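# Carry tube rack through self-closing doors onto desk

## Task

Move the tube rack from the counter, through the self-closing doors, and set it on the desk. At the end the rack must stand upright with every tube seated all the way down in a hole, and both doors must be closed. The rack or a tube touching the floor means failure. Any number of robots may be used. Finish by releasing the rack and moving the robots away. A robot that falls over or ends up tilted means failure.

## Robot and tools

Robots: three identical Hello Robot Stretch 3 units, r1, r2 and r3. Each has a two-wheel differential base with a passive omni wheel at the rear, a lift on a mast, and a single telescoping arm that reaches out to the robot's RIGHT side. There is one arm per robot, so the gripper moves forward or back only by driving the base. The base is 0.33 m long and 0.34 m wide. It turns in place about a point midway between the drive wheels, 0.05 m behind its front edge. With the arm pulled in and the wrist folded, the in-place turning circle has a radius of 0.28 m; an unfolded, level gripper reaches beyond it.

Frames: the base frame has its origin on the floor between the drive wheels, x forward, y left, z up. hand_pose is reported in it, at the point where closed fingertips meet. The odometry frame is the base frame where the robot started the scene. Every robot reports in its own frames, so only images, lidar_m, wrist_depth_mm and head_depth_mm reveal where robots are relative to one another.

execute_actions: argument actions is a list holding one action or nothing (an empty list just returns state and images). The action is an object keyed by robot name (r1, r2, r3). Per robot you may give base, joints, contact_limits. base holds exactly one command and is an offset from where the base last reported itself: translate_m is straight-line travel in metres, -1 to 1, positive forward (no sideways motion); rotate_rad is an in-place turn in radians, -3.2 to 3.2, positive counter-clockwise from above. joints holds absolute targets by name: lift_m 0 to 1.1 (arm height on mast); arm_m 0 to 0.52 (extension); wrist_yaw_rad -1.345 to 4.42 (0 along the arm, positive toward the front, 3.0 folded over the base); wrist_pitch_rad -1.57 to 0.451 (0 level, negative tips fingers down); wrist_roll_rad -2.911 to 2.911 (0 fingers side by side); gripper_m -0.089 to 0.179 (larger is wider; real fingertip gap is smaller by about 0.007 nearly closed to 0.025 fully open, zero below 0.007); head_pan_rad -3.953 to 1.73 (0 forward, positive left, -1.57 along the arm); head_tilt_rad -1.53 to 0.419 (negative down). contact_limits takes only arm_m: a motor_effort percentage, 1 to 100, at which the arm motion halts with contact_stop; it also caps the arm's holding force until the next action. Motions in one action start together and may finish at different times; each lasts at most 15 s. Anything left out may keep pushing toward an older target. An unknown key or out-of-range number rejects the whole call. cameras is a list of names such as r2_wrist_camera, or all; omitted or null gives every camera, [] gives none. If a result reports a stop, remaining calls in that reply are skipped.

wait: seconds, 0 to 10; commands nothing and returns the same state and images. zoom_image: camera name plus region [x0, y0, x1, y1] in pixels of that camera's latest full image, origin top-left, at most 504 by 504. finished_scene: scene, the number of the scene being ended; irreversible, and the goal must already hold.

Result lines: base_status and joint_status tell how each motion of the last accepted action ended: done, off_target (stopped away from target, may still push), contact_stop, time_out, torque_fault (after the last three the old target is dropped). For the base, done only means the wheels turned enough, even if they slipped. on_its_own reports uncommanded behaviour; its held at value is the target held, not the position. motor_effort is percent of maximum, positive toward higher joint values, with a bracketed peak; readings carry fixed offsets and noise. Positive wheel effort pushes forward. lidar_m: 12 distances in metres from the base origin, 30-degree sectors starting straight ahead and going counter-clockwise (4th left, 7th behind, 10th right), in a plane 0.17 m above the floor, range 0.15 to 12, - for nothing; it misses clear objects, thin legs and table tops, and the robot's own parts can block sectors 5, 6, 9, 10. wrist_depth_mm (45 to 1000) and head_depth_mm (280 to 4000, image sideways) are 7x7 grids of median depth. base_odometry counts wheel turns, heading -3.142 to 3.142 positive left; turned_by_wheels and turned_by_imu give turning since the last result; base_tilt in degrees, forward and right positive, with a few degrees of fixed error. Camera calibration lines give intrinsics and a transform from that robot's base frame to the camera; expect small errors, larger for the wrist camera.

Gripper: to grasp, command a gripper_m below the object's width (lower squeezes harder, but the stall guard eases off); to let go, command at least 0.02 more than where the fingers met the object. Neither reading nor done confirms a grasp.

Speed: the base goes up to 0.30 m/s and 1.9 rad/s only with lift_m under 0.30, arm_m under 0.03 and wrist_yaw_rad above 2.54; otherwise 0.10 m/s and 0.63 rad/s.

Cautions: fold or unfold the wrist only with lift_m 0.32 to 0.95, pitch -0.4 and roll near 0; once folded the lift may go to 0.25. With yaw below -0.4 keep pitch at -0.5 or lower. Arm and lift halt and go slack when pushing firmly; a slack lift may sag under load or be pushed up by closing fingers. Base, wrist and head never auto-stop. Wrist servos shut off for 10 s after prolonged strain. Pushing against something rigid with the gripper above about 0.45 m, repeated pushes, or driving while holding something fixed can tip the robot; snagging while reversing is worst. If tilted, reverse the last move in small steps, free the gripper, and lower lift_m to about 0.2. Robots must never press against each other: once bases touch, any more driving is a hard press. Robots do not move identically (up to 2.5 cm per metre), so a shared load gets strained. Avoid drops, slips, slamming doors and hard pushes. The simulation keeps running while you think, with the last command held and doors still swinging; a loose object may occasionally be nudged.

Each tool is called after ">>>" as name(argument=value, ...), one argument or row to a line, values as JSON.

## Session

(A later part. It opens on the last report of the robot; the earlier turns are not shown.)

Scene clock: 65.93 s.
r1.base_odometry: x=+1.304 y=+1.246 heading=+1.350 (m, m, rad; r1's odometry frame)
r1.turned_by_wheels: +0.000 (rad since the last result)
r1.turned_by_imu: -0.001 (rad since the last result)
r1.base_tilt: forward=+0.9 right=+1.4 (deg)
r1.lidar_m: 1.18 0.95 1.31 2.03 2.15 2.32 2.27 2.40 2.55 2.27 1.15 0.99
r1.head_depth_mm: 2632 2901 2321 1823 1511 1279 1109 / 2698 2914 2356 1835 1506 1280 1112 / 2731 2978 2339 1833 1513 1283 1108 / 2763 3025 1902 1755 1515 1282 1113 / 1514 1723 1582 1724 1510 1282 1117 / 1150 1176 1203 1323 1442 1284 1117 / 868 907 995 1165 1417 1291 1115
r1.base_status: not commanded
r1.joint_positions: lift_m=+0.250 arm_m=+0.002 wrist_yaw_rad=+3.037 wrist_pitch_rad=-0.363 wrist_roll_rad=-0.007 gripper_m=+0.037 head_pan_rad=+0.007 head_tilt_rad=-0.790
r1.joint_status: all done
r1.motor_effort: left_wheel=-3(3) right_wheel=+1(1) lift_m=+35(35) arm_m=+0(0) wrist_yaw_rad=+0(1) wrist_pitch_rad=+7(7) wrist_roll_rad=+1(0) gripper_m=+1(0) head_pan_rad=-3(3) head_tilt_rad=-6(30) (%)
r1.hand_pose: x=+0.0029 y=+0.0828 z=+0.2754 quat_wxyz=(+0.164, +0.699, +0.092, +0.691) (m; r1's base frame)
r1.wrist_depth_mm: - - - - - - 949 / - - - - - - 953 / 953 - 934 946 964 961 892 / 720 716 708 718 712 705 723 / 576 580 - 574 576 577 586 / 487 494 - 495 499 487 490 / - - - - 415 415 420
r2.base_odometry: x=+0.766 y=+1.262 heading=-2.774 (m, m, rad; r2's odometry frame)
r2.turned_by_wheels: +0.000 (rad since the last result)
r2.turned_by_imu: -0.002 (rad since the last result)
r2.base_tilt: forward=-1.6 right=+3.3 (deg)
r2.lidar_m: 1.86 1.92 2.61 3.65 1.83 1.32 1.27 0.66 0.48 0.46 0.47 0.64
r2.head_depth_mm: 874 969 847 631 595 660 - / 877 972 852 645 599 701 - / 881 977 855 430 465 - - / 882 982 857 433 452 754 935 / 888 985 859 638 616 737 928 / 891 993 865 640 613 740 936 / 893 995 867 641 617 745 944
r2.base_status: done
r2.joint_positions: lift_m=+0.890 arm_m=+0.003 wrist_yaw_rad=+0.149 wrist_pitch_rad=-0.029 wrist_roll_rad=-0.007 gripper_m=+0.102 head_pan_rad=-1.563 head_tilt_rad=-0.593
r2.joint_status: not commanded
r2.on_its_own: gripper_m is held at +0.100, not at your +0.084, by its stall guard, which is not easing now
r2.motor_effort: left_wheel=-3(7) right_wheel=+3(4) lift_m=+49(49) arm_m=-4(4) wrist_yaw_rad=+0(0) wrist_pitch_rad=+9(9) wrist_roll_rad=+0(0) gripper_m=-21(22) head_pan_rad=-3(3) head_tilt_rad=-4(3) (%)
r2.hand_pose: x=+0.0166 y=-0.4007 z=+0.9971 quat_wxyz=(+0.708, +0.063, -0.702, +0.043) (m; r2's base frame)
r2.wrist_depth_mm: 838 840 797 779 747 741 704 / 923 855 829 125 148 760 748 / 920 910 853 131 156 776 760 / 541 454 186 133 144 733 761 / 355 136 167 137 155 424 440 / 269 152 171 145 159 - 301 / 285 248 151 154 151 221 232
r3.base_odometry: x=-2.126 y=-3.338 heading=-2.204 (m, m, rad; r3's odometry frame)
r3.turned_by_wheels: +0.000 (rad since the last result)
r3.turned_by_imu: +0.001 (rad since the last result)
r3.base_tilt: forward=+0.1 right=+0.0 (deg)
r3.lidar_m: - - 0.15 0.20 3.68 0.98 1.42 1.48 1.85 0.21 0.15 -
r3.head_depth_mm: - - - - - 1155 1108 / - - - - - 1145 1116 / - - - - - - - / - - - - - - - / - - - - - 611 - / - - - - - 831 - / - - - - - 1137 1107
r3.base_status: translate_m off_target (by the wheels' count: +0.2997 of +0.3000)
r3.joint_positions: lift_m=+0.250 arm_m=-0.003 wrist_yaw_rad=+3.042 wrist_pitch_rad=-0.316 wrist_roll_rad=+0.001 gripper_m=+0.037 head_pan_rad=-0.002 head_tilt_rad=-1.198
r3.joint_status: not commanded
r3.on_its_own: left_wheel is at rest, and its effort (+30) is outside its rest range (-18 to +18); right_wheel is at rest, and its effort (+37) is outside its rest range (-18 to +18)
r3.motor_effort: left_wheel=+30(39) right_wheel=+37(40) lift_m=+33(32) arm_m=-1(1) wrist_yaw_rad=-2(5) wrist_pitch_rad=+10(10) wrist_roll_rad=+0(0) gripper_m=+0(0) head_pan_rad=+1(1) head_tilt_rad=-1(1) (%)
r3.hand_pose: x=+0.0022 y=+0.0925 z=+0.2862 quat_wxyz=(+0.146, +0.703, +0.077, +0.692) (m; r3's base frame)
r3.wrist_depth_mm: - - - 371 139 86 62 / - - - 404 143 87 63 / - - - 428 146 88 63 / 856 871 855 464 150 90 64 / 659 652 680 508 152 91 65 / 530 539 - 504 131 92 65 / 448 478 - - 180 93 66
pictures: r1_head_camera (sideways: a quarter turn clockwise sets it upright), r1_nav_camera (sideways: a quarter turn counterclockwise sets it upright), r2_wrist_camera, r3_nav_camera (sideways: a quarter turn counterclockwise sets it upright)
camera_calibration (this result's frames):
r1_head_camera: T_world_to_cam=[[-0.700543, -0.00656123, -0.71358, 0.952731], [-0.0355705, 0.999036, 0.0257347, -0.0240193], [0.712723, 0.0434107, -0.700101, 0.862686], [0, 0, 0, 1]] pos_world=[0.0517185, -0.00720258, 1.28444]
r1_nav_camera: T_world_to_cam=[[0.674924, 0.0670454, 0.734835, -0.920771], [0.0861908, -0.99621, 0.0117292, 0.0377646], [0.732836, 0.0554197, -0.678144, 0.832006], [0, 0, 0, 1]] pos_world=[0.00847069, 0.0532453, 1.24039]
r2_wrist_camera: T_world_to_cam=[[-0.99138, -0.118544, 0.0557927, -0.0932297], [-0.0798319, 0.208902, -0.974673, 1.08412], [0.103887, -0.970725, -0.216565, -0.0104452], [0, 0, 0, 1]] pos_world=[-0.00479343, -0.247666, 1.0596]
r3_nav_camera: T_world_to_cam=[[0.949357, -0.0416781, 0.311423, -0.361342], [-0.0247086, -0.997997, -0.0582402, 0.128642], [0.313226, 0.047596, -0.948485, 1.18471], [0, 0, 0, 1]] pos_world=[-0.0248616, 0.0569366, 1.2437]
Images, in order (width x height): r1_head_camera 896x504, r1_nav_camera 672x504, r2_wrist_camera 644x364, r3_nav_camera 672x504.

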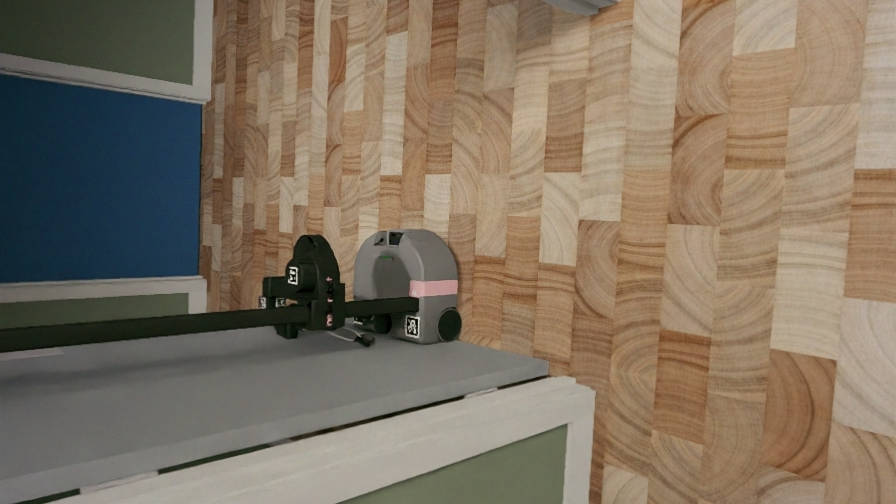

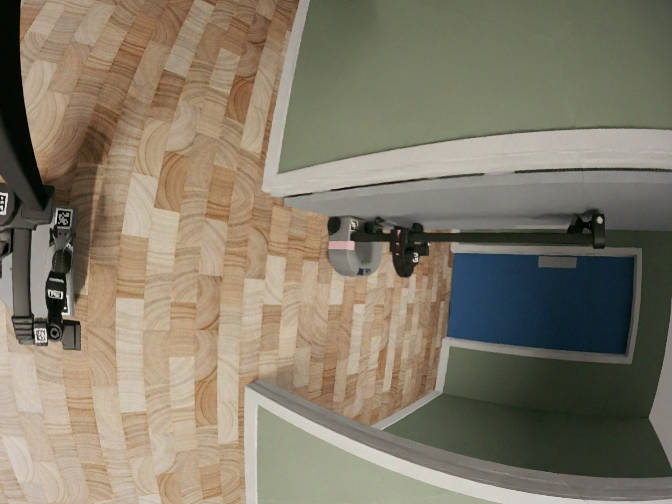

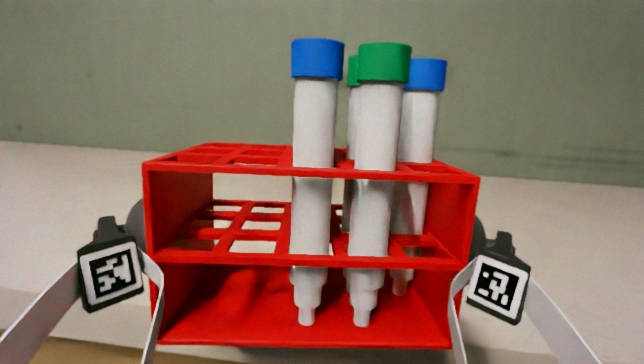

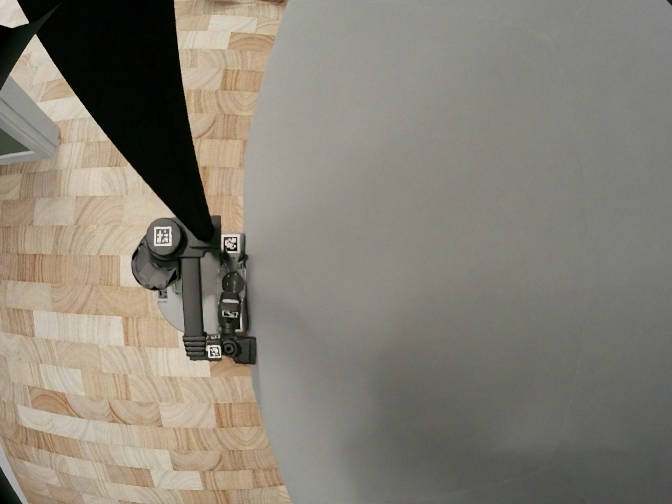

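>>> execute_actions(
  actions=[
    {"r1":{"base":{"rotate_rad":-0.45}},"r3":{"base":{"translate_m":0.0}},"r2":{"joints":{"wrist_yaw_rad":0.9}}},
  ],
  cameras=[],
)

>>> execute_actions(
  actions=[
    {"r1":{"base":{"translate_m":0.55}},"r2":{"joints":{"wrist_yaw_rad":1.57,"head_pan_rad":0}}},
  ],
  cameras=[],
)

>>> execute_actions(
  actions=[
    {"r1":{"base":{"rotate_rad":0.41},"joints":{"head_tilt_rad":-1.0}},"r2":{"base":{"rotate_rad":2.0}}},
  ],
  cameras=["r1_head_camera","r1_nav_camera","r2_wrist_camera","r2_nav_camera"],
)

Scene clock: 68.90 s.
r1.base_odometry: x=+1.304 y=+1.246 heading=+0.900 (m, m, rad; r1's odometry frame)
r1.turned_by_wheels: -0.450 (rad since the last result)
r1.turned_by_imu: -0.449 (rad since the last result)
r1.base_tilt: forward=+1.0 right=+1.3 (deg)
r1.lidar_m: 0.99 1.05 0.95 1.43 2.03 2.21 2.29 2.27 2.48 2.54 2.24 1.08
r1.head_depth_mm: 850 988 1187 1464 1502 1276 1107 / 814 933 1110 1365 1505 1277 1110 / 2020 1038 1151 1345 1493 1280 1110 / 2567 2839 2339 1832 1511 1280 1113 / 2758 2999 2348 1849 1513 1290 1115 / 2697 2991 2358 1843 1511 1282 1117 / 2647 2911 2383 1705 1520 1290 1117
r1.base_status: done
r1.joint_positions: lift_m=+0.250 arm_m=+0.002 wrist_yaw_rad=+3.037 wrist_pitch_rad=-0.363 wrist_roll_rad=-0.007 gripper_m=+0.037 head_pan_rad=+0.007 head_tilt_rad=-0.791
r1.joint_status: not commanded
r1.motor_effort: left_wheel=+1(7) right_wheel=-2(5) lift_m=+35(36) arm_m=-1(1) wrist_yaw_rad=+1(1) wrist_pitch_rad=+7(7) wrist_roll_rad=+1(1) gripper_m=+0(0) head_pan_rad=-3(3) head_tilt_rad=-5(5) (%)
r1.hand_pose: x=+0.0029 y=+0.0828 z=+0.2754 quat_wxyz=(+0.164, +0.699, +0.092, +0.691) (m; r1's base frame)
r1.wrist_depth_mm: - - - - - 856 785 / - - - - - 871 844 / 943 - 945 966 931 895 894 / 712 720 729 731 717 718 723 / 575 579 - 575 572 579 579 / 484 489 - 493 499 473 485 / - - - - 416 419 416
r2.base_odometry: x=+0.766 y=+1.262 heading=-2.774 (m, m, rad; r2's odometry frame)
r2.turned_by_wheels: +0.000 (rad since the last result)
r2.turned_by_imu: +0.000 (rad since the last result)
r2.base_tilt: forward=-1.6 right=+3.3 (deg)
r2.lidar_m: 1.86 1.93 2.61 3.65 1.82 1.32 1.27 0.65 0.48 0.46 0.47 0.64
r2.head_depth_mm: 874 972 847 632 594 660 - / 876 975 853 633 597 690 - / 881 974 855 635 601 707 - / 884 981 860 637 606 719 - / 886 987 862 637 562 - - / 893 990 862 640 441 700 971 / 895 994 868 413 380 746 947
r2.base_status: not commanded
r2.joint_positions: lift_m=+0.890 arm_m=+0.003 wrist_yaw_rad=+0.897 wrist_pitch_rad=-0.029 wrist_roll_rad=-0.006 gripper_m=+0.102 head_pan_rad=-1.563 head_tilt_rad=-0.593
r2.joint_status: all done
r2.on_its_own: gripper_m is held at +0.100, not at your +0.084, by its stall guard, which is not easing now
r2.motor_effort: left_wheel=-3(3) right_wheel=+3(3) lift_m=+49(49) arm_m=-4(4) wrist_yaw_rad=+3(6) wrist_pitch_rad=+9(9) wrist_roll_rad=+0(0) gripper_m=-21(21) head_pan_rad=-3(3) head_tilt_rad=-3(3) (%)
r2.hand_pose: x=+0.1782 y=-0.3075 z=+0.9971 quat_wxyz=(+0.644, +0.315, -0.630, +0.298) (m; r2's base frame)
r2.wrist_depth_mm: - - - - 946 786 653 / - - - 128 150 796 672 / - - - 133 155 803 678 / - - 186 135 143 737 668 / - 136 167 138 156 420 437 / - 152 171 146 159 - 299 / - - 152 155 151 237 231
r3.base_odometry: x=-2.126 y=-3.337 heading=-2.204 (m, m, rad; r3's odometry frame)
r3.turned_by_wheels: +0.000 (rad since the last result)
r3.turned_by_imu: +0.001 (rad since the last result)
r3.base_tilt: forward=+0.1 right=+0.1 (deg)
r3.lidar_m: - - 0.15 0.20 3.68 0.98 1.42 1.48 1.85 0.21 0.15 -
r3.head_depth_mm: - - - - - 1154 1107 / - - - - - 1146 1113 / - - - - - - - / - - - - - - - / - - - - - 630 - / - - - - - 858 - / - - - - - 1134 1104
r3.base_status: translate_m off_target (by the wheels' count: -0.0001 of +0.0000)
r3.joint_positions: lift_m=+0.250 arm_m=-0.003 wrist_yaw_rad=+3.041 wrist_pitch_rad=-0.316 wrist_roll_rad=+0.001 gripper_m=+0.037 head_pan_rad=-0.002 head_tilt_rad=-1.198
r3.joint_status: not commanded
r3.on_its_own: right_wheel is at rest, and its effort (+30) is outside its rest range (-18 to +18)
r3.motor_effort: left_wheel=+12(20) right_wheel=+30(31) lift_m=+32(32) arm_m=-2(1) wrist_yaw_rad=-2(3) wrist_pitch_rad=+10(10) wrist_roll_rad=-1(0) gripper_m=+0(0) head_pan_rad=+2(2) head_tilt_rad=-1(1) (%)
r3.hand_pose: x=+0.0023 y=+0.0925 z=+0.2862 quat_wxyz=(+0.146, +0.703, +0.076, +0.692) (m; r3's base frame)
r3.wrist_depth_mm: - - - 371 140 86 62 / - - - 396 142 87 62 / - - - 426 146 88 63 / 840 856 862 456 150 89 64 / 651 657 692 515 152 91 64 / 522 532 - 506 131 92 65 / 445 474 - - 180 93 66
pictures: none
No camera images: the call's "cameras" was empty. Leave "cameras" out to get every camera's image.

Scene clock: 72.30 s.
r1.base_odometry: x=+1.646 y=+1.677 heading=+0.900 (m, m, rad; r1's odometry frame)
r1.turned_by_wheels: +0.000 (rad since the last result)
r1.turned_by_imu: -0.003 (rad since the last result)
r1.base_tilt: forward=+1.0 right=+1.4 (deg)
r1.lidar_m: 0.49 2.70 0.75 0.71 2.24 2.43 2.81 2.77 2.64 2.10 0.93 0.46
r1.head_depth_mm: 361 398 448 541 745 1100 1108 / 440 457 504 571 687 947 1108 / 1632 1820 2050 1786 1411 1052 1110 / 2062 2358 2346 1839 1510 1279 1112 / 2311 2644 2348 1837 1522 1284 1112 / 2223 2547 2365 1849 1509 1289 1115 / 2205 2512 2367 1858 1526 1288 1114
r1.base_status: done
r1.joint_positions: lift_m=+0.250 arm_m=+0.002 wrist_yaw_rad=+3.037 wrist_pitch_rad=-0.363 wrist_roll_rad=-0.007 gripper_m=+0.037 head_pan_rad=+0.007 head_tilt_rad=-0.791
r1.joint_status: not commanded
r1.motor_effort: left_wheel=+0(8) right_wheel=-2(5) lift_m=+35(35) arm_m=+0(0) wrist_yaw_rad=+1(0) wrist_pitch_rad=+7(7) wrist_roll_rad=+0(0) gripper_m=+0(1) head_pan_rad=-3(3) head_tilt_rad=-5(6) (%)
r1.hand_pose: x=+0.0029 y=+0.0828 z=+0.2754 quat_wxyz=(+0.164, +0.699, +0.092, +0.691) (m; r1's base frame)
r1.wrist_depth_mm: - - - 711 752 858 - / - - - 774 815 877 850 / 953 - 951 855 873 844 782 / 721 721 721 726 724 718 723 / 574 578 - 576 577 579 574 / 484 491 - 494 496 483 483 / - - - - 413 414 416
r2.base_odometry: x=+0.766 y=+1.262 heading=-2.774 (m, m, rad; r2's odometry frame)
r2.turned_by_wheels: +0.000 (rad since the last result)
r2.turned_by_imu: +0.000 (rad since the last result)
r2.base_tilt: forward=-1.6 right=+3.3 (deg)
r2.lidar_m: 1.86 1.92 2.61 3.66 1.83 1.32 1.27 0.66 0.48 0.46 0.47 0.64
r2.head_depth_mm: 1570 1735 1957 2127 1607 312 1136 / 1575 1747 1970 2112 1698 1440 1183 / 1577 1751 1977 2124 1695 1407 1214 / 1576 1762 1979 2141 1706 1419 1211 / 1577 1758 1981 2135 1708 1414 1213 / 1585 1771 1984 2153 1709 1425 1214 / 1586 1764 1989 2153 1721 1429 1222
r2.base_status: not commanded
r2.joint_positions: lift_m=+0.890 arm_m=+0.003 wrist_yaw_rad=+1.567 wrist_pitch_rad=-0.029 wrist_roll_rad=-0.006 gripper_m=+0.102 head_pan_rad=-0.007 head_tilt_rad=-0.593
r2.joint_status: all done
r2.on_its_own: gripper_m is held at +0.100, not at your +0.084, by its stall guard, which is not easing now
r2.motor_effort: left_wheel=-3(2) right_wheel=+3(3) lift_m=+49(49) arm_m=-4(4) wrist_yaw_rad=+2(5) wrist_pitch_rad=+9(9) wrist_roll_rad=+0(0) gripper_m=-22(21) head_pan_rad=+2(34) head_tilt_rad=-4(2) (%)
r2.hand_pose: x=+0.2341 y=-0.1491 z=+0.9971 quat_wxyz=(+0.510, +0.505, -0.492, +0.493) (m; r2's base frame)
r2.wrist_depth_mm: - - - - - - - / - - - 126 149 - - / - - - 131 156 - - / - - 186 133 143 721 788 / - 136 166 138 155 448 435 / - 152 171 145 160 - 345 / - - 151 154 150 538 332
r3.base_odometry: x=-2.126 y=-3.337 heading=-2.204 (m, m, rad; r3's odometry frame)
r3.turned_by_wheels: +0.000 (rad since the last result)
r3.turned_by_imu: +0.001 (rad since the last result)
r3.base_tilt: forward=+0.1 right=+0.0 (deg)
r3.lidar_m: - - 0.15 0.20 3.69 0.98 1.42 1.49 1.84 0.21 0.15 -
r3.head_depth_mm: - - - - - 1153 1108 / - - - - - 1153 1110 / - - - - - - - / - - - - - - - / - - - - - 630 - / - - - - - 856 - / - - - - - 1136 1105
r3.base_status: not commanded
r3.joint_positions: lift_m=+0.250 arm_m=-0.003 wrist_yaw_rad=+3.041 wrist_pitch_rad=-0.316 wrist_roll_rad=+0.001 gripper_m=+0.037 head_pan_rad=-0.002 head_tilt_rad=-1.198
r3.joint_status: not commanded
r3.on_its_own: right_wheel is at rest, and its effort (+30) is outside its rest range (-18 to +18)
r3.motor_effort: left_wheel=+12(11) right_wheel=+30(30) lift_m=+32(33) arm_m=-1(1) wrist_yaw_rad=-2(2) wrist_pitch_rad=+10(10) wrist_roll_rad=+0(0) gripper_m=+0(1) head_pan_rad=+2(2) head_tilt_rad=-1(2) (%)
r3.hand_pose: x=+0.0023 y=+0.0925 z=+0.2862 quat_wxyz=(+0.146, +0.703, +0.076, +0.692) (m; r3's base frame)
r3.wrist_depth_mm: 928 - - 373 139 86 62 / - - - 397 143 87 62 / - 951 - 426 145 88 63 / 865 846 866 457 149 89 64 / 656 663 676 509 151 91 65 / 522 528 - 506 131 92 65 / 449 474 - - 179 93 66
pictures: none
No camera images: the call's "cameras" was empty. Leave "cameras" out to get every camera's image.

Scene clock: 76.40 s.
r1.base_odometry: x=+1.646 y=+1.677 heading=+1.310 (m, m, rad; r1's odometry frame)
r1.turned_by_wheels: +0.410 (rad since the last result)
r1.turned_by_imu: +0.408 (rad since the last result)
r1.base_tilt: forward=+1.0 right=+1.3 (deg)
r1.lidar_m: 2.70 0.81 0.71 1.48 2.33 2.86 2.78 2.90 2.60 1.29 0.48 0.46
r1.head_depth_mm: 2378 2147 1790 1533 900 1134 1067 / 2364 2152 1808 1531 1346 1170 1078 / 2478 2168 1800 1544 1347 1194 1077 / 2469 2183 1807 1550 1345 1195 1081 / 2481 2173 1806 1514 1345 1202 1084 / 2427 2163 1482 1430 1356 1199 1081 / 2428 2122 1117 1390 1355 1197 1078
r1.base_status: done
r1.joint_positions: lift_m=+0.250 arm_m=+0.002 wrist_yaw_rad=+3.037 wrist_pitch_rad=-0.363 wrist_roll_rad=-0.007 gripper_m=+0.037 head_pan_rad=+0.007 head_tilt_rad=-0.988
r1.joint_status: all done
r1.motor_effort: left_wheel=-3(9) right_wheel=+2(6) lift_m=+35(35) arm_m=+0(0) wrist_yaw_rad=+1(0) wrist_pitch_rad=+7(7) wrist_roll_rad=+1(1) gripper_m=+0(1) head_pan_rad=-3(3) head_tilt_rad=-7(25) (%)
r1.hand_pose: x=+0.0029 y=+0.0828 z=+0.2754 quat_wxyz=(+0.164, +0.699, +0.092, +0.691) (m; r1's base frame)
r1.wrist_depth_mm: - - - - 873 625 615 / - - - - 912 678 664 / 942 - 977 936 848 725 733 / 726 697 720 717 722 718 719 / 581 579 - 578 578 580 576 / 479 497 - 501 498 484 488 / - - - - 417 417 417
r2.base_odometry: x=+0.766 y=+1.262 heading=-0.774 (m, m, rad; r2's odometry frame)
r2.turned_by_wheels: +2.000 (rad since the last result)
r2.turned_by_imu: +2.022 (rad since the last result)
r2.base_tilt: forward=-1.6 right=+3.3 (deg)
r2.lidar_m: 2.02 1.36 1.27 0.73 0.49 0.46 0.46 0.59 1.86 1.89 2.40 3.65
r2.head_depth_mm: 3099 3407 2856 2116 1695 312 736 / 3236 3548 2856 2134 1698 1443 1184 / 3091 3476 2881 2135 1707 1415 1211 / 2488 2773 2772 2142 1713 1414 1213 / 2031 2270 2490 2158 1703 1417 1213 / 1792 1919 2095 2091 1716 1425 1217 / 1576 1673 1796 1906 1707 1424 1217
r2.base_status: done
r2.joint_positions: lift_m=+0.890 arm_m=+0.003 wrist_yaw_rad=+1.568 wrist_pitch_rad=-0.029 wrist_roll_rad=-0.006 gripper_m=+0.102 head_pan_rad=-0.007 head_tilt_rad=-0.593
r2.joint_status: not commanded
r2.on_its_own: gripper_m is held at +0.100, not at your +0.084, by its stall guard, which is not easing now
r2.motor_effort: left_wheel=-3(6) right_wheel=+4(8) lift_m=+49(49) arm_m=-4(4) wrist_yaw_rad=+2(3) wrist_pitch_rad=+9(9) wrist_roll_rad=+0(0) gripper_m=-20(21) head_pan_rad=+3(3) head_tilt_rad=-4(4) (%)
r2.hand_pose: x=+0.2341 y=-0.1489 z=+0.9971 quat_wxyz=(+0.510, +0.505, -0.491, +0.494) (m; r2's base frame)
r2.wrist_depth_mm: - - - - - - - / - - - 126 149 - - / - - - 131 156 - - / - - 185 133 143 - - / - 136 166 138 155 - - / - 151 170 145 160 - - / - - 152 154 151 - -
r3.base_odometry: x=-2.126 y=-3.337 heading=-2.204 (m, m, rad; r3's odometry frame)
r3.turned_by_wheels: +0.000 (rad since the last result)
r3.turned_by_imu: +0.001 (rad since the last result)
r3.base_tilt: forward=+0.1 right=+0.0 (deg)
r3.lidar_m: - - 0.15 0.20 3.67 0.98 1.42 1.48 1.85 0.21 0.15 -
r3.head_depth_mm: - - - - - 1152 1110 / - - - - - 1154 1114 / - - - - - - - / - - - - - - - / - - - - - 631 - / - - - - - 857 - / - - - - - 1139 1104
r3.base_status: not commanded
r3.joint_positions: lift_m=+0.250 arm_m=-0.003 wrist_yaw_rad=+3.041 wrist_pitch_rad=-0.316 wrist_roll_rad=+0.001 gripper_m=+0.037 head_pan_rad=-0.002 head_tilt_rad=-1.198
r3.joint_status: not commanded
r3.on_its_own: right_wheel is at rest, and its effort (+30) is outside its rest range (-18 to +18)
r3.motor_effort: left_wheel=+12(12) right_wheel=+30(30) lift_m=+33(33) arm_m=-1(1) wrist_yaw_rad=-2(2) wrist_pitch_rad=+10(10) wrist_roll_rad=+0(0) gripper_m=+0(0) head_pan_rad=+1(1) head_tilt_rad=-1(1) (%)
r3.hand_pose: x=+0.0023 y=+0.0925 z=+0.2862 quat_wxyz=(+0.146, +0.703, +0.076, +0.692) (m; r3's base frame)
r3.wrist_depth_mm: 871 - - 371 139 85 62 / - - - 392 142 87 62 / 969 966 - 422 146 88 63 / 841 876 883 456 150 89 64 / 645 651 702 509 152 91 64 / 534 526 - 514 131 92 65 / 447 475 - - 180 93 66
pictures: r1_head_camera (sideways: a quarter turn clockwise sets it upright), r1_nav_camera (sideways: a quarter turn counterclockwise sets it upright), r2_nav_camera (sideways: a quarter turn counterclockwise sets it upright), r2_wrist_camera
camera_calibration (this result's frames):
r1_head_camera: T_world_to_cam=[[-0.827294, -0.00732529, -0.561721, 0.755636], [-0.0298187, 0.999078, 0.0308877, -0.0307557], [0.560977, 0.042303, -0.82675, 1.0283], [0, 0, 0, 1]] pos_world=[0.0473652, -0.00723748, 1.27555]
r1_nav_camera: T_world_to_cam=[[0.806359, 0.067844, 0.587522, -0.729617], [0.0868228, -0.996215, -0.0041242, 0.0584011], [0.585019, 0.0543359, -0.809197, 1.00333], [0, 0, 0, 1]] pos_world=[-0.0037062, 0.0531632, 1.2408]
r2_nav_camera: T_world_to_cam=[[0.537233, -0.0325148, 0.842807, -1.06011], [-0.0409445, -0.999084, -0.0124446, 0.0699484], [0.84244, -0.0278227, -0.538072, 0.652957], [0, 0, 0, 1]] pos_world=[0.0223101, 0.0535822, 1.24567]
r2_wrist_camera: T_world_to_cam=[[-0.0332171, -0.99789, 0.0557874, -0.202982], [-0.218594, -0.0472131, -0.974673, 1.04322], [0.97525, -0.0445706, -0.216564, 0.145376], [0, 0, 0, 1]] pos_world=[0.0795207, -0.146821, 1.0596]
Images, in order (width x height): r1_head_camera 896x504, r1_nav_camera 672x504, r2_nav_camera 672x504, r2_wrist_camera 644x364.

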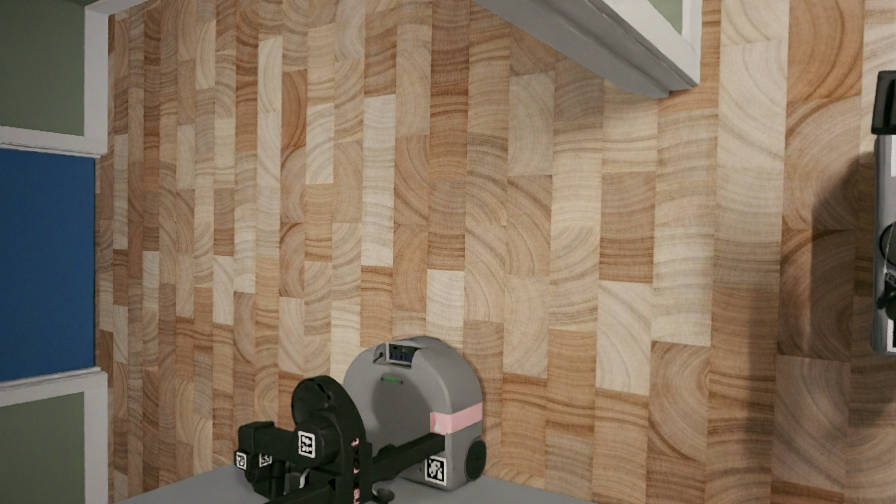

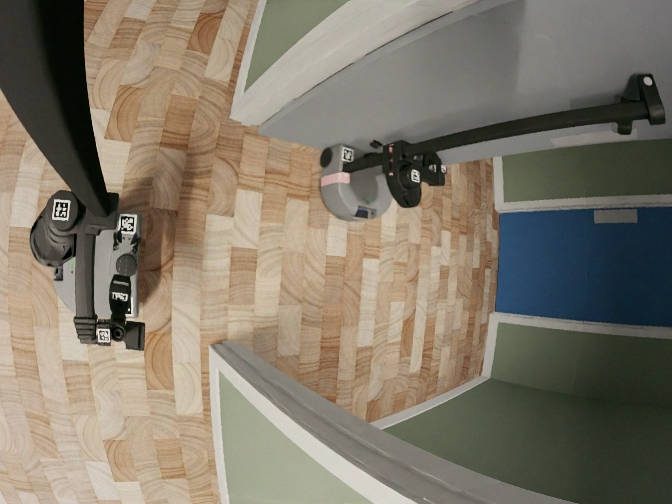

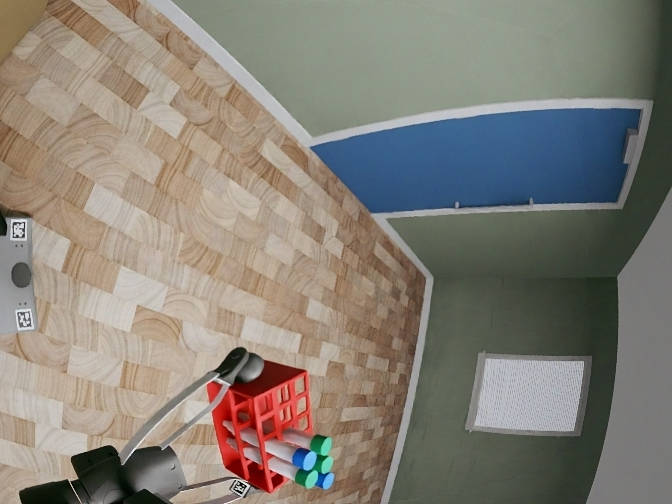

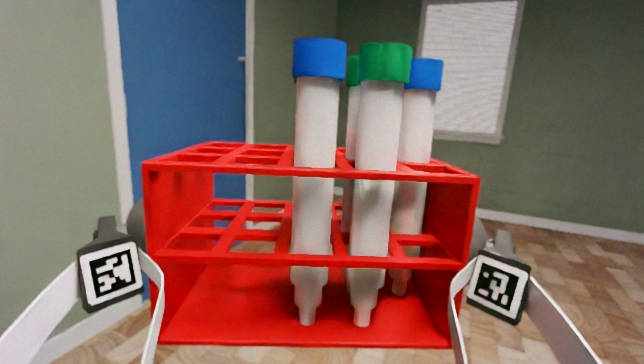

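>>> execute_actions(
  actions=[
    {"r1":{"base":{"translate_m":0.62}},"r2":{"base":{"rotate_rad":-0.49}}},
  ],
  cameras=["r1_head_camera"],
)

>>> execute_actions(
  actions=[
    {"r1":{"base":{"translate_m":0.95}},"r2":{"base":{"translate_m":1}}},
  ],
  cameras=["r1_head_camera","r1_nav_camera"],
)

Scene clock: 81.23 s.
r1.base_odometry: x=+1.806 y=+2.276 heading=+1.310 (m, m, rad; r1's odometry frame)
r1.turned_by_wheels: +0.000 (rad since the last result)
r1.turned_by_imu: -0.004 (rad since the last result)
r1.base_tilt: forward=+1.0 right=+1.3 (deg)
r1.lidar_m: 2.09 0.82 0.49 0.57 0.62 3.21 3.37 3.06 0.34 0.60 0.93 1.29
r1.head_depth_mm: 1829 2054 1783 1521 1337 1185 1065 / 1828 2060 1795 1540 1340 1189 1076 / 1902 2109 1804 1537 1338 1193 1080 / 1917 2107 1809 1543 1347 1194 1081 / 1922 2115 1799 1541 1353 1197 1082 / 1933 2118 1809 1544 1352 1134 1073 / 1864 2101 1821 1558 1182 1020 1077
r1.base_status: done
r1.joint_positions: lift_m=+0.250 arm_m=+0.002 wrist_yaw_rad=+3.037 wrist_pitch_rad=-0.363 wrist_roll_rad=-0.007 gripper_m=+0.037 head_pan_rad=+0.007 head_tilt_rad=-0.989
r1.joint_status: not commanded
r1.motor_effort: left_wheel=-3(5) right_wheel=+1(7) lift_m=+35(35) arm_m=+0(1) wrist_yaw_rad=+0(0) wrist_pitch_rad=+7(7) wrist_roll_rad=+1(1) gripper_m=+1(1) head_pan_rad=-3(3) head_tilt_rad=-6(7) (%)
r1.hand_pose: x=+0.0029 y=+0.0828 z=+0.2754 quat_wxyz=(+0.164, +0.699, +0.092, +0.691) (m; r1's base frame)
r1.wrist_depth_mm: - - 534 554 569 581 635 / - - 585 603 604 659 694 / 950 - 626 650 579 573 609 / 717 718 673 684 535 450 466 / 574 575 - 576 537 453 453 / 486 490 - 493 491 472 482 / - - - - 410 415 416
r2.base_odometry: x=+0.766 y=+1.262 heading=-1.264 (m, m, rad; r2's odometry frame)
r2.turned_by_wheels: -0.490 (rad since the last result)
r2.turned_by_imu: -0.496 (rad since the last result)
r2.base_tilt: forward=-1.6 right=+3.2 (deg)
r2.lidar_m: 3.65 1.95 1.35 1.27 0.70 0.49 0.46 0.47 0.61 1.86 1.90 2.47
r2.head_depth_mm: 3197 3538 2877 2144 1694 312 735 / 3194 3575 2877 2132 1698 1448 1187 / 3173 3578 2886 2164 1711 1411 1213 / 3161 3548 2922 2145 1709 1417 1220 / 3153 3499 2900 2156 1709 1423 1216 / 3138 3502 2918 2162 1716 1414 1218 / 3120 3455 2913 2166 1712 1429 1219
r2.base_status: done
r2.joint_positions: lift_m=+0.890 arm_m=+0.003 wrist_yaw_rad=+1.568 wrist_pitch_rad=-0.029 wrist_roll_rad=-0.006 gripper_m=+0.102 head_pan_rad=-0.007 head_tilt_rad=-0.593
r2.joint_status: not commanded
r2.on_its_own: gripper_m is held at +0.100, not at your +0.084, by its stall guard, which is not easing now
r2.motor_effort: left_wheel=+2(5) right_wheel=-3(7) lift_m=+49(49) arm_m=-4(4) wrist_yaw_rad=+2(2) wrist_pitch_rad=+9(9) wrist_roll_rad=+0(0) gripper_m=-20(19) head_pan_rad=+3(3) head_tilt_rad=-4(3) (%)
r2.hand_pose: x=+0.2341 y=-0.1489 z=+0.9971 quat_wxyz=(+0.510, +0.505, -0.491, +0.494) (m; r2's base frame)
r2.wrist_depth_mm: - - - - - - - / - - - 125 148 - - / - - - 131 157 - - / - - 187 133 143 - - / - 136 166 138 156 - - / - 151 172 145 160 - - / - - 151 154 151 - -
r3.base_odometry: x=-2.126 y=-3.337 heading=-2.204 (m, m, rad; r3's odometry frame)
r3.turned_by_wheels: +0.000 (rad since the last result)
r3.turned_by_imu: +0.001 (rad since the last result)
r3.base_tilt: forward=+0.1 right=+0.0 (deg)
r3.lidar_m: - - 0.15 0.20 0.56 0.60 1.42 1.47 1.85 0.21 0.15 -
r3.head_depth_mm: - - - - - 1151 1110 / - - - - - 1148 1112 / - - - - - - - / - - - - - - - / - - - - - 631 - / - - - - - 857 - / - - - - - 1134 1103
r3.base_status: not commanded
r3.joint_positions: lift_m=+0.250 arm_m=-0.003 wrist_yaw_rad=+3.041 wrist_pitch_rad=-0.316 wrist_roll_rad=+0.001 gripper_m=+0.037 head_pan_rad=-0.002 head_tilt_rad=-1.198
r3.joint_status: not commanded
r3.on_its_own: right_wheel is at rest, and its effort (+30) is outside its rest range (-18 to +18)
r3.motor_effort: left_wheel=+13(12) right_wheel=+30(30) lift_m=+33(33) arm_m=-1(1) wrist_yaw_rad=-2(2) wrist_pitch_rad=+10(11) wrist_roll_rad=+0(0) gripper_m=+0(0) head_pan_rad=+1(2) head_tilt_rad=-1(1) (%)
r3.hand_pose: x=+0.0023 y=+0.0925 z=+0.2862 quat_wxyz=(+0.146, +0.703, +0.076, +0.692) (m; r3's base frame)
r3.wrist_depth_mm: - - - 367 139 85 62 / - - - 396 142 87 63 / - - - 425 145 88 63 / 509 867 870 455 149 90 64 / 485 621 695 512 151 91 64 / 476 533 - 510 131 92 65 / 449 471 - - 179 93 66
pictures: r1_head_camera (sideways: a quarter turn clockwise sets it upright)
camera_calibration (this result's frames):
r1_head_camera: T_world_to_cam=[[-0.827741, -0.00732858, -0.561063, 0.754782], [-0.0297945, 0.999078, 0.0309061, -0.0307797], [0.560319, 0.0422988, -0.827196, 1.02888], [0, 0, 0, 1]] pos_world=[0.0473442, -0.00723761, 1.27552]
Images, in order (width x height): r1_head_camera 896x504.

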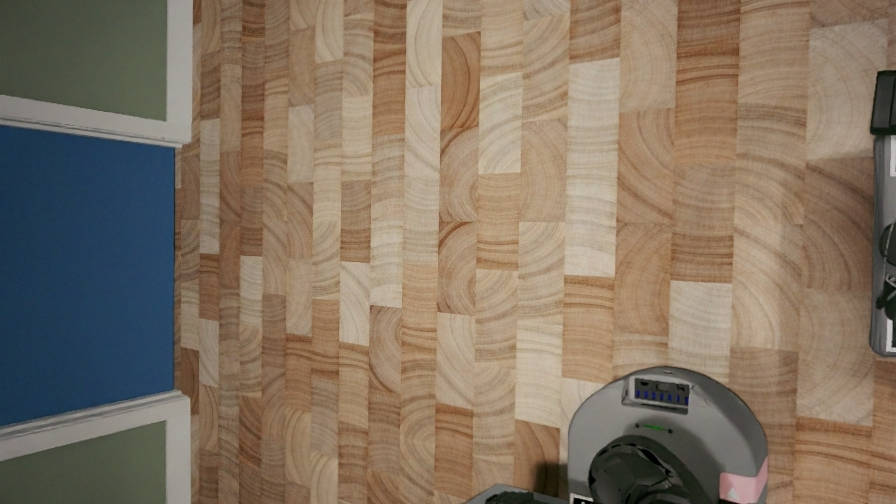

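Scene clock: 92.20 s.
r1.base_odometry: x=+2.051 y=+3.193 heading=+1.310 (m, m, rad; r1's odometry frame)
r1.turned_by_wheels: +0.000 (rad since the last result)
r1.turned_by_imu: -0.006 (rad since the last result)
r1.base_tilt: forward=+0.9 right=+1.3 (deg)
r1.lidar_m: 1.21 1.26 1.22 1.18 0.61 0.75 1.17 1.13 0.94 0.90 0.94 1.17
r1.head_depth_mm: 1013 1162 1429 1530 1341 1190 1069 / 1054 1258 1497 1536 1351 1195 1078 / 1064 1265 1551 1531 1344 1193 1080 / 1070 1272 1560 1544 1350 1195 1079 / 1071 1275 1570 1540 1356 1200 1085 / 1073 1278 1567 1550 1346 1203 1074 / 1076 1282 1524 1555 1360 1203 1076
r1.base_status: done
r1.joint_positions: lift_m=+0.250 arm_m=+0.002 wrist_yaw_rad=+3.037 wrist_pitch_rad=-0.363 wrist_roll_rad=-0.007 gripper_m=+0.037 head_pan_rad=+0.007 head_tilt_rad=-0.989
r1.joint_status: not commanded
r1.motor_effort: left_wheel=-2(5) right_wheel=+1(7) lift_m=+35(35) arm_m=-1(0) wrist_yaw_rad=+0(1) wrist_pitch_rad=+7(7) wrist_roll_rad=+1(1) gripper_m=+0(0) head_pan_rad=-2(3) head_tilt_rad=-6(6) (%)
r1.hand_pose: x=+0.0029 y=+0.0828 z=+0.2754 quat_wxyz=(+0.164, +0.699, +0.092, +0.691) (m; r1's base frame)
r1.wrist_depth_mm: 518 - - - - - - / 550 - - - - - - / 576 - 943 961 975 936 951 / 586 648 713 722 721 728 720 / 557 579 - 578 577 578 580 / 484 485 - 499 495 486 483 / - - - - 410 418 420
r2.base_odometry: x=+1.068 y=+0.308 heading=-1.264 (m, m, rad; r2's odometry frame)
r2.turned_by_wheels: +0.000 (rad since the last result)
r2.turned_by_imu: +0.004 (rad since the last result)
r2.base_tilt: forward=-1.6 right=+3.2 (deg)
r2.lidar_m: 2.69 2.03 1.42 1.33 1.37 1.54 1.45 1.48 1.90 1.79 1.83 2.39
r2.head_depth_mm: 2338 2579 2762 2123 1703 312 735 / 2316 2579 2765 2127 1703 1447 1186 / 2314 2571 2760 2131 1709 1417 1214 / 2304 2543 2757 2144 1701 1413 1212 / 2297 2554 2766 2161 1707 1414 1214 / 2295 2560 2758 2165 1708 1419 1218 / 2267 2535 2762 2152 1715 1422 1216
r2.base_status: done
r2.joint_positions: lift_m=+0.890 arm_m=+0.003 wrist_yaw_rad=+1.568 wrist_pitch_rad=-0.029 wrist_roll_rad=-0.006 gripper_m=+0.102 head_pan_rad=-0.007 head_tilt_rad=-0.593
r2.joint_status: not commanded
r2.on_its_own: gripper_m is held at +0.100, not at your +0.084, by its stall guard, which is not easing now
r2.motor_effort: left_wheel=+1(6) right_wheel=-3(5) lift_m=+49(49) arm_m=-4(4) wrist_yaw_rad=+2(2) wrist_pitch_rad=+9(9) wrist_roll_rad=+0(0) gripper_m=-21(22) head_pan_rad=+3(4) head_tilt_rad=-3(3) (%)
r2.hand_pose: x=+0.2341 y=-0.1489 z=+0.9971 quat_wxyz=(+0.510, +0.505, -0.491, +0.494) (m; r2's base frame)
r2.wrist_depth_mm: - - - - - - - / - - - 126 148 - - / - - - 130 156 - - / - - 187 133 143 - - / - 135 167 137 155 - - / - 152 170 145 161 - - / - - 152 154 151 - -
r3.base_odometry: x=-2.126 y=-3.337 heading=-2.204 (m, m, rad; r3's odometry frame)
r3.turned_by_wheels: +0.000 (rad since the last result)
r3.turned_by_imu: +0.003 (rad since the last result)
r3.base_tilt: forward=+0.1 right=+0.0 (deg)
r3.lidar_m: - - 0.15 0.20 3.68 0.98 1.42 0.77 0.62 0.21 0.15 -
r3.head_depth_mm: - - - - - 1155 1110 / - - - - - 1150 1112 / - - - - - - - / - - - - - - - / - - - - - 630 - / - - - - - 855 - / - - - - - 1143 1103
r3.base_status: not commanded
r3.joint_positions: lift_m=+0.250 arm_m=-0.003 wrist_yaw_rad=+3.041 wrist_pitch_rad=-0.316 wrist_roll_rad=+0.001 gripper_m=+0.037 head_pan_rad=-0.002 head_tilt_rad=-1.198
r3.joint_status: not commanded
r3.on_its_own: right_wheel is at rest, and its effort (+30) is outside its rest range (-18 to +18)
r3.motor_effort: left_wheel=+12(12) right_wheel=+30(31) lift_m=+33(33) arm_m=-1(1) wrist_yaw_rad=-2(2) wrist_pitch_rad=+10(10) wrist_roll_rad=+0(0) gripper_m=+0(0) head_pan_rad=+1(1) head_tilt_rad=-1(1) (%)
r3.hand_pose: x=+0.0023 y=+0.0925 z=+0.2862 quat_wxyz=(+0.146, +0.703, +0.076, +0.692) (m; r3's base frame)
r3.wrist_depth_mm: - - - 369 139 85 62 / - - - 393 143 87 63 / - - - 425 146 88 63 / 851 869 878 451 149 89 64 / 650 662 696 507 151 91 65 / 531 519 - 508 131 92 65 / 442 473 - - 180 93 66
pictures: r1_head_camera (sideways: a quarter turn clockwise sets it upright), r1_nav_camera (sideways: a quarter turn counterclockwise sets it upright)
camera_calibration (this result's frames):
r1_head_camera: T_world_to_cam=[[-0.827838, -0.00732922, -0.560919, 0.754595], [-0.0297891, 0.999078, 0.0309101, -0.030785], [0.560176, 0.0422978, -0.827293, 1.02901], [0, 0, 0, 1]] pos_world=[0.0473397, -0.00723764, 1.27551]
r1_nav_camera: T_world_to_cam=[[0.806928, 0.0678481, 0.58674, -0.728601], [0.0868191, -0.996215, -0.00420183, 0.0585022], [0.584235, 0.0543308, -0.809764, 1.00407], [0, 0, 0, 1]] pos_world=[-0.0037654, 0.0531628, 1.24081]
Images, in order (width x height): r1_head_camera 896x504, r1_nav_camera 672x504.

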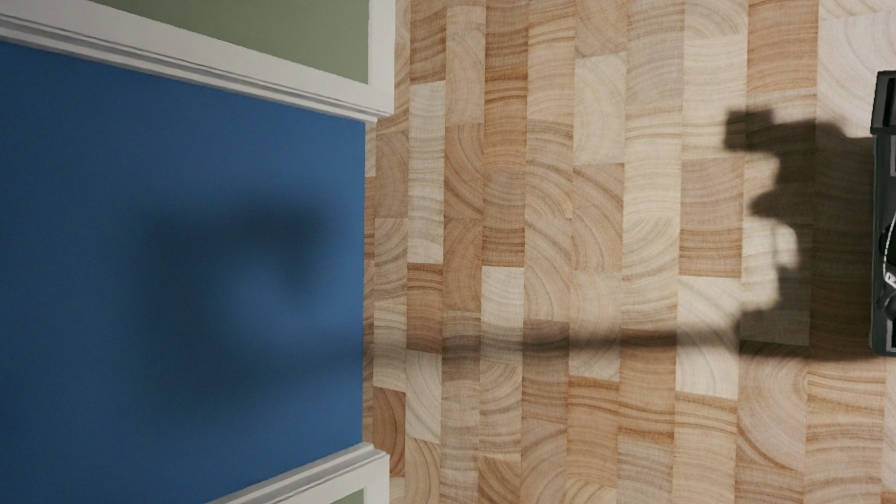

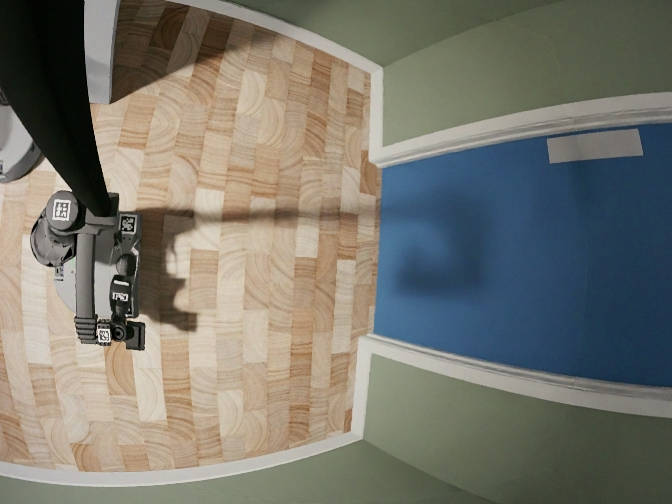

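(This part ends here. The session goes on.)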